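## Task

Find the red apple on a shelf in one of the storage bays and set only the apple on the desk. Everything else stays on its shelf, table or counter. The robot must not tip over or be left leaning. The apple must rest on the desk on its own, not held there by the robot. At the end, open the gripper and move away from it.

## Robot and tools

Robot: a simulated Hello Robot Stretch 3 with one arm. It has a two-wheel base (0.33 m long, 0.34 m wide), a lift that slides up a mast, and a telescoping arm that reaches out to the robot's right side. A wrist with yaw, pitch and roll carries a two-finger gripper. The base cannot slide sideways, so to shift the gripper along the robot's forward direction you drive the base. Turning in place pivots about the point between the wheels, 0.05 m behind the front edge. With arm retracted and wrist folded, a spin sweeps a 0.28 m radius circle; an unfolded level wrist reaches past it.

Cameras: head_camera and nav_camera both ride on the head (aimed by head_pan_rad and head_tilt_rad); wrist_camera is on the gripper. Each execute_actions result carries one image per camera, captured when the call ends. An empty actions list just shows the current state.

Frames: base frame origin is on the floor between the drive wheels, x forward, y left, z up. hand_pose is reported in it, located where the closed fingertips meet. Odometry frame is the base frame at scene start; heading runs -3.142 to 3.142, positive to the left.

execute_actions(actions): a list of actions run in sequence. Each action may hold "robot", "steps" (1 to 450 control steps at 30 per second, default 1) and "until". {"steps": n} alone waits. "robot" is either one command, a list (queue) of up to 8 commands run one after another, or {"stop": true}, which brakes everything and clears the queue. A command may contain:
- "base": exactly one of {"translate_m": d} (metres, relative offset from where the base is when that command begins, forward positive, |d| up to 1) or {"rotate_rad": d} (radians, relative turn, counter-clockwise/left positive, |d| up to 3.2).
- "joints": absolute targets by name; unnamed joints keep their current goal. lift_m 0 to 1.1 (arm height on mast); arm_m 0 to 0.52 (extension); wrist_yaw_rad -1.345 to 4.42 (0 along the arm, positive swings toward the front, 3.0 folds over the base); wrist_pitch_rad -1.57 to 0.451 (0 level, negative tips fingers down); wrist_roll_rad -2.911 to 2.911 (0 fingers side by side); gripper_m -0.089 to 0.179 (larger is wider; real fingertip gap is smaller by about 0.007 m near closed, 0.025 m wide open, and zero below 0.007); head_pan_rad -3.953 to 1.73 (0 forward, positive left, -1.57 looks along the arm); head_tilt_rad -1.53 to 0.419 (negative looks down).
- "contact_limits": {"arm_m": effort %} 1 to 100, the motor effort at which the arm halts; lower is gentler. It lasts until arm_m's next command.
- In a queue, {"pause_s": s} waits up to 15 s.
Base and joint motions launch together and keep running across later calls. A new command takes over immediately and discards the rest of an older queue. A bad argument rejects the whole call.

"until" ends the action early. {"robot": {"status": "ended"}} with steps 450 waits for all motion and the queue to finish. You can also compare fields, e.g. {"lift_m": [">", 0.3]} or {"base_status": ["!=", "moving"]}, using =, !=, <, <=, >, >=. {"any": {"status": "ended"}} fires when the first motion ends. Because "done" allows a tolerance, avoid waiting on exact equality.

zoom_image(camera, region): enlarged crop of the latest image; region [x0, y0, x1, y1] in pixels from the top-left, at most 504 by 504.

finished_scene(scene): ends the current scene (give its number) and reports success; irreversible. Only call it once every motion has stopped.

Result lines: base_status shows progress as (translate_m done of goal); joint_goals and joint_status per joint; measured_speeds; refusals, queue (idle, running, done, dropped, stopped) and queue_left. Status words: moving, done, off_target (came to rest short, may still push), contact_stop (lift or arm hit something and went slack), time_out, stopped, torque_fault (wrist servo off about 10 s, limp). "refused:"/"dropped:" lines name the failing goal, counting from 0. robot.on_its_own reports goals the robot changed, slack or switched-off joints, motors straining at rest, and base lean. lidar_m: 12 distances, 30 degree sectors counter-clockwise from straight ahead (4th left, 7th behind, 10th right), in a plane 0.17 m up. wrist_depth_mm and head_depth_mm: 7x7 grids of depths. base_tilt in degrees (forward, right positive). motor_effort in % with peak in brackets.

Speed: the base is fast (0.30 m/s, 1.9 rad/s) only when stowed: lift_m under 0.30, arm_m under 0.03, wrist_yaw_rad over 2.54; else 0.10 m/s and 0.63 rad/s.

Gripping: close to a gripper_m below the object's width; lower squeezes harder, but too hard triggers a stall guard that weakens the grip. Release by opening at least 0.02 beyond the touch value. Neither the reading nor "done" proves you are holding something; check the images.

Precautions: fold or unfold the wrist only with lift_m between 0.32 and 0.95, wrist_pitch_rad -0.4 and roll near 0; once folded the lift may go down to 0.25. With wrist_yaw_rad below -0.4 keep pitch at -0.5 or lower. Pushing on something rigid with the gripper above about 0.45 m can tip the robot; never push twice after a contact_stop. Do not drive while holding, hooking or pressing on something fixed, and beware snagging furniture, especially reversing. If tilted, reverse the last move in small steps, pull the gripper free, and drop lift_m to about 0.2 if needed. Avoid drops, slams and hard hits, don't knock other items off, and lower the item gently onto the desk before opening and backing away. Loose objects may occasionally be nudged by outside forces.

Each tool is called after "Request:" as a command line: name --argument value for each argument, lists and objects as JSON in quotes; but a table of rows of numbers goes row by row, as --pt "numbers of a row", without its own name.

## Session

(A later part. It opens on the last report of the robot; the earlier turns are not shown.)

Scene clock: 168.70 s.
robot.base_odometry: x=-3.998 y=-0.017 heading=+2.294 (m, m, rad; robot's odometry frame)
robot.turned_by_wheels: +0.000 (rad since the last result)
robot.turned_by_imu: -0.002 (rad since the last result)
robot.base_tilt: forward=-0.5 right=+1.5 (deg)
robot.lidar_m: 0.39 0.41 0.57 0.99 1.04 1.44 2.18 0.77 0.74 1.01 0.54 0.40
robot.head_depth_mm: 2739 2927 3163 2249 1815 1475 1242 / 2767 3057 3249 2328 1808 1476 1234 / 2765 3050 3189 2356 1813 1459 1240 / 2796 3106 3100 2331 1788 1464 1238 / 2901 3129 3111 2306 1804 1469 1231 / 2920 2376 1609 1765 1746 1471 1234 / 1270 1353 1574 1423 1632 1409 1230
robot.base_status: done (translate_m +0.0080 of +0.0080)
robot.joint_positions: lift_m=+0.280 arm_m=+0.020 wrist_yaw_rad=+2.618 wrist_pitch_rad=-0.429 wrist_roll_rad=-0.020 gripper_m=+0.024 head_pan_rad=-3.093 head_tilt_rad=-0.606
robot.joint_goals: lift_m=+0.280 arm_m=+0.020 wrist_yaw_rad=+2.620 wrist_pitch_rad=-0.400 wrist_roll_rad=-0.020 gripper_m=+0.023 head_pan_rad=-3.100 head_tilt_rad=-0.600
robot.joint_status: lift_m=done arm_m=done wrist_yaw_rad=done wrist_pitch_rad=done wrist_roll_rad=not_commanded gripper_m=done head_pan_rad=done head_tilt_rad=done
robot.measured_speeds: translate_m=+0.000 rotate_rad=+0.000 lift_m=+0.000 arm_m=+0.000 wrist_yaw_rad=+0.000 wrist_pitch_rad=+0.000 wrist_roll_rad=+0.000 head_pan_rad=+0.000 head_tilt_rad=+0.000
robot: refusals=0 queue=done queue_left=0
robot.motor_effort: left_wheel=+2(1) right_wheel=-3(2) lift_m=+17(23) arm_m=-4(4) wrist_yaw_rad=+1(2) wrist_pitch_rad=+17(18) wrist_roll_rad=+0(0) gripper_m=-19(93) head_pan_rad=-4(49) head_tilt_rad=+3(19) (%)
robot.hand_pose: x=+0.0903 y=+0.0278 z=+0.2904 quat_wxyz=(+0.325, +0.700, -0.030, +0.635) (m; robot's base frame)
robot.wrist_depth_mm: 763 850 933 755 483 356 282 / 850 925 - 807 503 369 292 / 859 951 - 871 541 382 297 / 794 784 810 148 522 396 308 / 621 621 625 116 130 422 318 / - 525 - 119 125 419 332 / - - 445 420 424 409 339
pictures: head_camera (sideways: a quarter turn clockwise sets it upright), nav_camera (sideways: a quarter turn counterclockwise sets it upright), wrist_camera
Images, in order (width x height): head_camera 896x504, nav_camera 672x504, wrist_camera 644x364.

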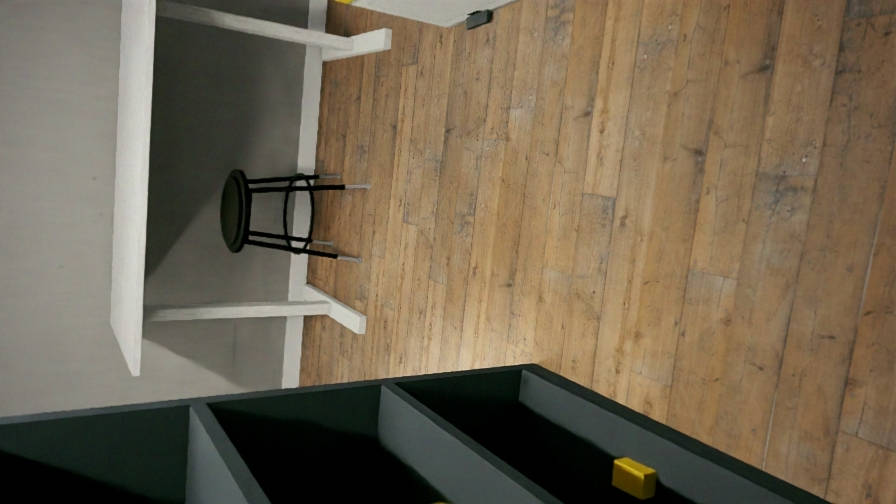

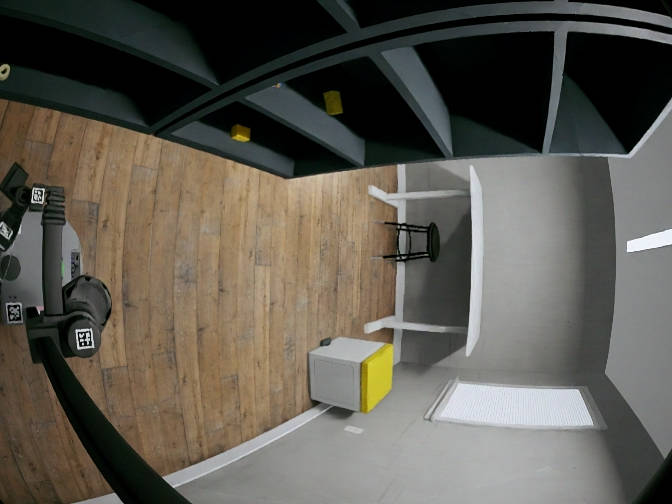

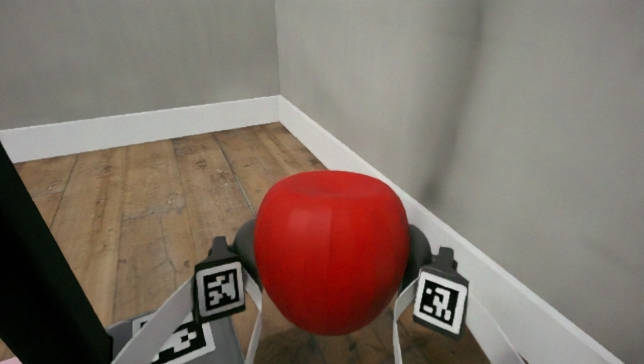

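Request:
execute_actions --actions '[{"robot":[{"base":{"translate_m":-1}},{"base":{"translate_m":-0.97}},{"base":{"rotate_rad":-1.57},"joints":{"head_pan_rad":-1.5,"head_tilt_rad":-0.7,"lift_m":0.93}},{"joints":{"lift_m":1.0,"wrist_yaw_rad":0,"wrist_pitch_rad":-0.2}}],"steps":450,"until":{"robot":{"status":"ended"}}},{"steps":450,"until":{"robot":{"status":"ended"}}}]'

Scene clock: 202.47 s.
robot.base_odometry: x=-2.695 y=-1.494 heading=+0.724 (m, m, rad; robot's odometry frame)
robot.turned_by_wheels: -1.570 (rad since the last result)
robot.turned_by_imu: -1.578 (rad since the last result)
robot.base_tilt: forward=-0.5 right=+1.5 (deg)
robot.lidar_m: 1.93 0.69 1.41 2.34 1.42 0.59 0.56 0.58 1.09 0.74 0.85 2.09
robot.head_depth_mm: 1139 1105 775 - - - 1162 / 1155 1101 792 - - - 1140 / 1180 1098 771 1439 1530 1400 1174 / 1205 1103 732 1171 1528 1319 1188 / 1231 1092 768 1172 1560 1377 1182 / 1247 1093 768 1807 1604 1382 1178 / 1277 1088 764 1464 1515 1381 1180
robot.base_status: done (rotate_rad -1.5699 of -1.5700)
robot.joint_positions: lift_m=+1.000 arm_m=+0.020 wrist_yaw_rad=+0.003 wrist_pitch_rad=-0.236 wrist_roll_rad=-0.020 gripper_m=+0.024 head_pan_rad=-1.507 head_tilt_rad=-0.692
robot.joint_goals: lift_m=+1.000 arm_m=+0.020 wrist_yaw_rad=+0.000 wrist_pitch_rad=-0.200 wrist_roll_rad=-0.020 gripper_m=+0.023 head_pan_rad=-1.500 head_tilt_rad=-0.700
robot.joint_status: lift_m=done arm_m=done wrist_yaw_rad=done wrist_pitch_rad=done wrist_roll_rad=not_commanded gripper_m=done head_pan_rad=done head_tilt_rad=done
robot.measured_speeds: translate_m=+0.000 rotate_rad=+0.000 lift_m=+0.000 arm_m=+0.000 wrist_yaw_rad=+0.000 wrist_pitch_rad=+0.000 wrist_roll_rad=+0.000 head_pan_rad=+0.000 head_tilt_rad=+0.000
robot: refusals=0 queue=done queue_left=0
robot.motor_effort: left_wheel=+2(7) right_wheel=-3(10) lift_m=+21(22) arm_m=-4(4) wrist_yaw_rad=-2(3) wrist_pitch_rad=+22(23) wrist_roll_rad=+0(0) gripper_m=-19(19) head_pan_rad=+4(48) head_tilt_rad=-3(12) (%)
robot.hand_pose: x=-0.0209 y=-0.4088 z=+1.0552 quat_wxyz=(+0.709, +0.085, -0.695, -0.082) (m; robot's base frame)
robot.wrist_depth_mm: - - - - - - 957 / - - - - - - - / - 973 - - - - - / 557 563 575 148 584 622 620 / 444 450 414 116 130 414 418 / - - - 118 125 - - / - - 744 767 - 927 -
pictures: head_camera (sideways: a quarter turn clockwise sets it upright), nav_camera (sideways: a quarter turn counterclockwise sets it upright), wrist_camera
Images, in order (width x height): head_camera 896x504, nav_camera 672x504, wrist_camera 644x364.

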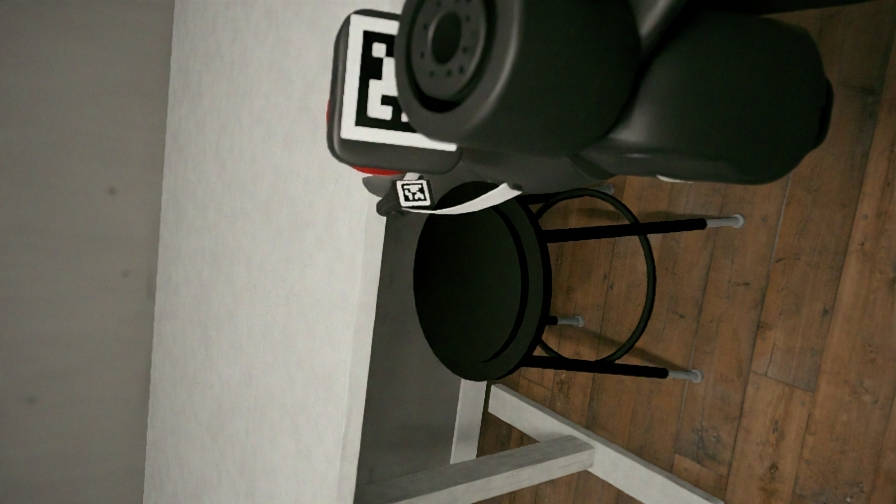

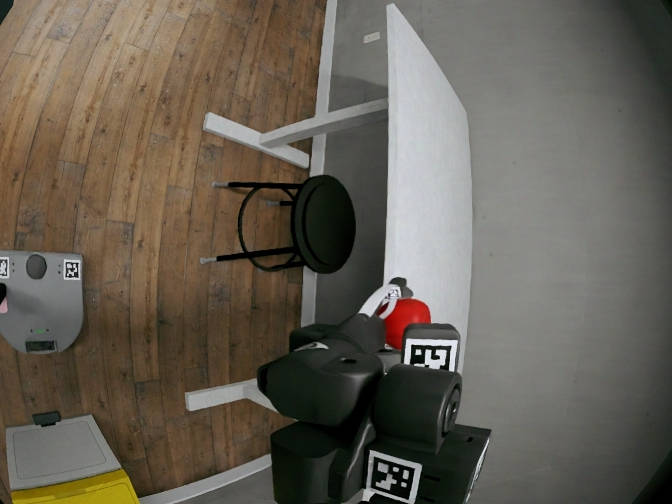

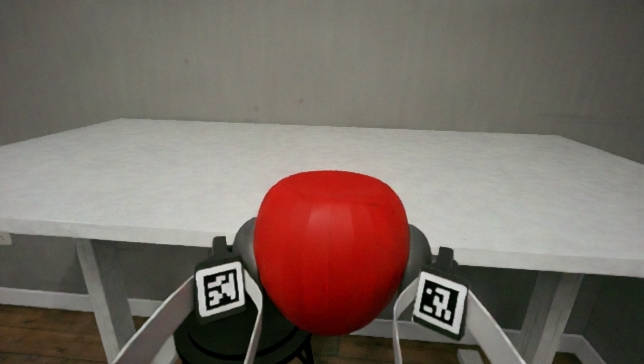

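Request:
execute_actions --actions '[{"robot":[{"joints":{"arm_m":0.43,"lift_m":0.97}},{"joints":{"lift_m":0.94}}],"steps":450,"until":{"robot":{"status":"ended"}}}]'

Scene clock: 212.37 s.
robot.base_odometry: x=-2.695 y=-1.494 heading=+0.724 (m, m, rad; robot's odometry frame)
robot.turned_by_wheels: +0.000 (rad since the last result)
robot.turned_by_imu: -0.001 (rad since the last result)
robot.base_tilt: forward=-0.4 right=+1.5 (deg)
robot.lidar_m: 1.92 0.70 1.41 2.33 1.43 0.59 0.56 0.58 1.08 0.74 0.85 2.09
robot.head_depth_mm: 1138 1214 703 1621 1663 1386 1185 / 1156 1232 674 1658 1654 1390 1188 / 1175 1104 718 1657 1616 1384 1189 / 1199 1096 732 1177 1522 1318 1181 / 1228 1087 768 1176 1566 1378 1183 / 1247 1090 768 1811 1619 1381 1183 / 1281 1079 764 1459 1525 1379 1178
robot.base_status: done (rotate_rad -1.5699 of -1.5700)
robot.joint_positions: lift_m=+0.940 arm_m=+0.430 wrist_yaw_rad=+0.001 wrist_pitch_rad=-0.236 wrist_roll_rad=-0.020 gripper_m=+0.024 head_pan_rad=-1.507 head_tilt_rad=-0.692
robot.joint_goals: lift_m=+0.940 arm_m=+0.430 wrist_yaw_rad=+0.000 wrist_pitch_rad=-0.200 wrist_roll_rad=-0.020 gripper_m=+0.023 head_pan_rad=-1.500 head_tilt_rad=-0.700
robot.joint_status: lift_m=done arm_m=done wrist_yaw_rad=done wrist_pitch_rad=done wrist_roll_rad=not_commanded gripper_m=done head_pan_rad=done head_tilt_rad=done
robot.measured_speeds: translate_m=+0.000 rotate_rad=+0.000 lift_m=+0.000 arm_m=+0.000 wrist_yaw_rad=+0.000 wrist_pitch_rad=+0.000 wrist_roll_rad=+0.000 head_pan_rad=+0.000 head_tilt_rad=+0.000
robot: refusals=0 queue=done queue_left=0
robot.motor_effort: left_wheel=+2(2) right_wheel=-2(3) lift_m=+17(22) arm_m=+3(3) wrist_yaw_rad=+0(1) wrist_pitch_rad=+22(22) wrist_roll_rad=+1(0) gripper_m=-19(20) head_pan_rad=+3(3) head_tilt_rad=-2(4) (%)
robot.hand_pose: x=-0.0212 y=-0.8181 z=+0.9954 quat_wxyz=(+0.709, +0.085, -0.695, -0.082) (m; robot's base frame)
robot.wrist_depth_mm: 729 711 688 672 655 652 643 / 759 748 703 713 681 680 665 / 657 666 690 746 708 706 697 / 384 390 399 148 409 420 423 / 271 275 276 116 130 290 290 / 210 211 - 119 126 221 223 / 171 171 173 163 171 177 179
pictures: head_camera (sideways: a quarter turn clockwise sets it upright), nav_camera (sideways: a quarter turn counterclockwise sets it upright), wrist_camera
Images, in order (width x height): head_camera 896x504, nav_camera 672x504, wrist_camera 644x364.

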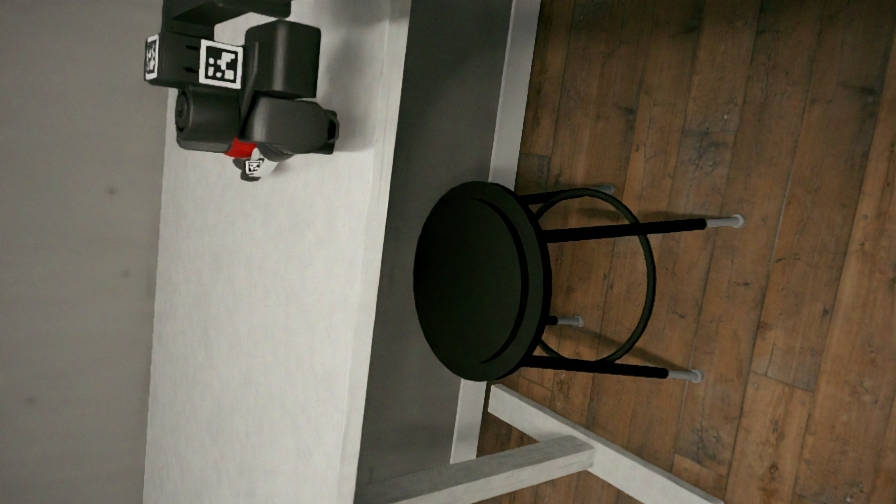

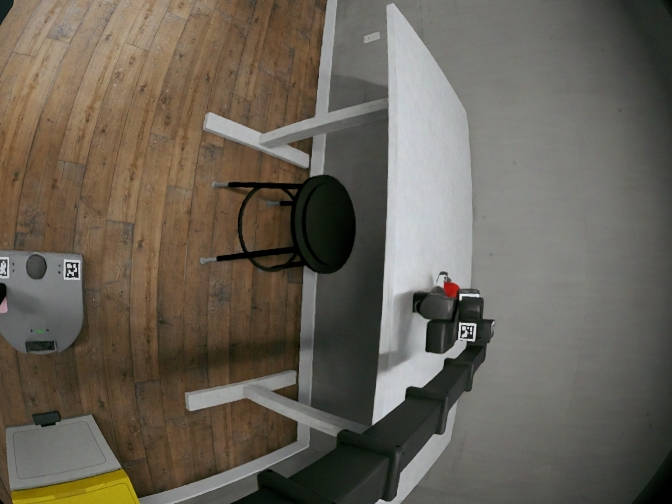

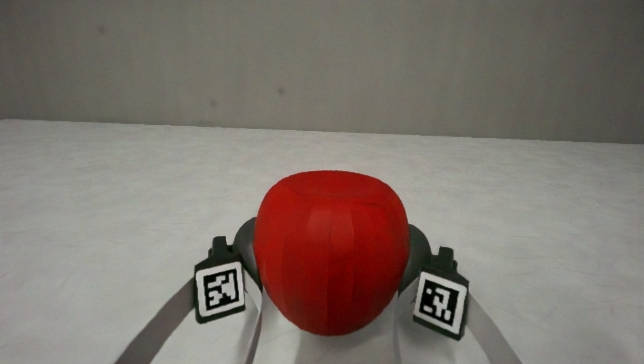

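Request:
execute_actions --actions '[{"robot":{"joints":{"lift_m":0.919}},"steps":450,"until":{"robot":{"status":"ended"}}},{"robot":[{"joints":{"gripper_m":0.15}},{"joints":{"lift_m":0.94,"arm_m":0.0}}],"steps":450,"until":{"robot":{"status":"ended"}}}]'

Scene clock: 228.20 s.
robot.base_odometry: x=-2.695 y=-1.494 heading=+0.724 (m, m, rad; robot's odometry frame)
robot.turned_by_wheels: +0.000 (rad since the last result)
robot.turned_by_imu: -0.001 (rad since the last result)
robot.base_tilt: forward=-0.5 right=+1.5 (deg)
robot.lidar_m: 1.93 0.70 1.41 2.34 1.43 0.59 0.56 0.58 1.09 0.74 0.85 2.09
robot.head_depth_mm: 1138 1112 740 1601 1660 - - / 1162 1108 736 1632 - - - / 1178 1106 733 1639 1488 1353 1213 / 1203 1100 734 1224 1575 1317 1180 / 1225 1092 769 1178 1577 1375 1178 / 1258 1089 767 1826 1605 1378 1181 / 1270 1086 766 1456 1519 1372 1180
robot.base_status: done (rotate_rad -1.5699 of -1.5700)
robot.joint_positions: lift_m=+0.940 arm_m=+0.003 wrist_yaw_rad=+0.001 wrist_pitch_rad=-0.221 wrist_roll_rad=-0.020 gripper_m=+0.150 head_pan_rad=-1.507 head_tilt_rad=-0.692
robot.joint_goals: lift_m=+0.940 arm_m=+0.000 wrist_yaw_rad=+0.000 wrist_pitch_rad=-0.200 wrist_roll_rad=-0.020 gripper_m=+0.150 head_pan_rad=-1.500 head_tilt_rad=-0.700
robot.joint_status: lift_m=done arm_m=done wrist_yaw_rad=done wrist_pitch_rad=done wrist_roll_rad=not_commanded gripper_m=done head_pan_rad=done head_tilt_rad=done
robot.measured_speeds: translate_m=+0.000 rotate_rad=+0.000 lift_m=+0.000 arm_m=+0.000 wrist_yaw_rad=+0.000 wrist_pitch_rad=+0.000 wrist_roll_rad=+0.000 head_pan_rad=+0.000 head_tilt_rad=+0.000
robot: refusals=0 queue=done queue_left=0
robot.motor_effort: left_wheel=+2(1) right_wheel=-2(2) lift_m=+20(21) arm_m=-4(6) wrist_yaw_rad=+0(1) wrist_pitch_rad=+13(21) wrist_roll_rad=+0(0) gripper_m=+0(82) head_pan_rad=+3(4) head_tilt_rad=-4(3) (%)
robot.hand_pose: x=-0.0212 y=-0.3926 z=+0.9988 quat_wxyz=(+0.710, +0.079, -0.696, -0.077) (m; robot's base frame)
robot.wrist_depth_mm: - - - - - - 990 / - - - - - - - / 752 746 794 668 861 872 - / 446 452 427 432 441 446 461 / - - - - - - 728 / - - 836 - - - - / - - 702 - - - -
pictures: head_camera (sideways: a quarter turn clockwise sets it upright), nav_camera (sideways: a quarter turn counterclockwise sets it upright), wrist_camera
Images, in order (width x height): head_camera 896x504, nav_camera 672x504, wrist_camera 644x364.

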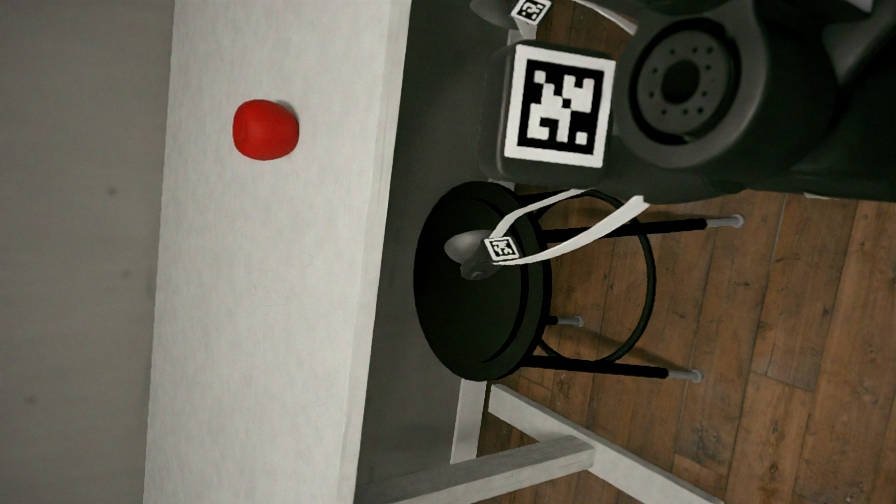

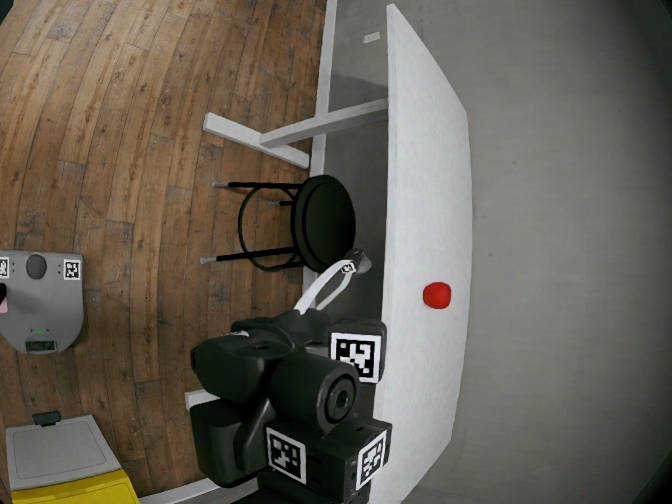

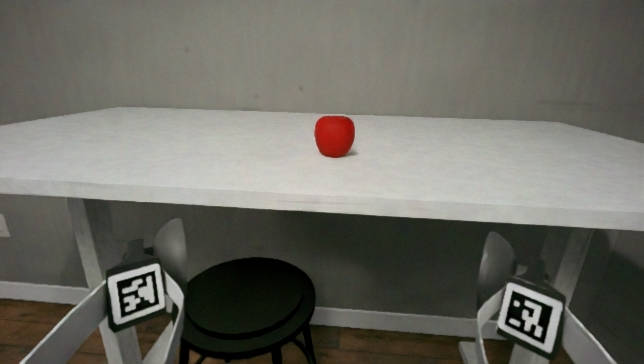

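Request:
finished_scene --scene 2

The scene is finished: the task was done.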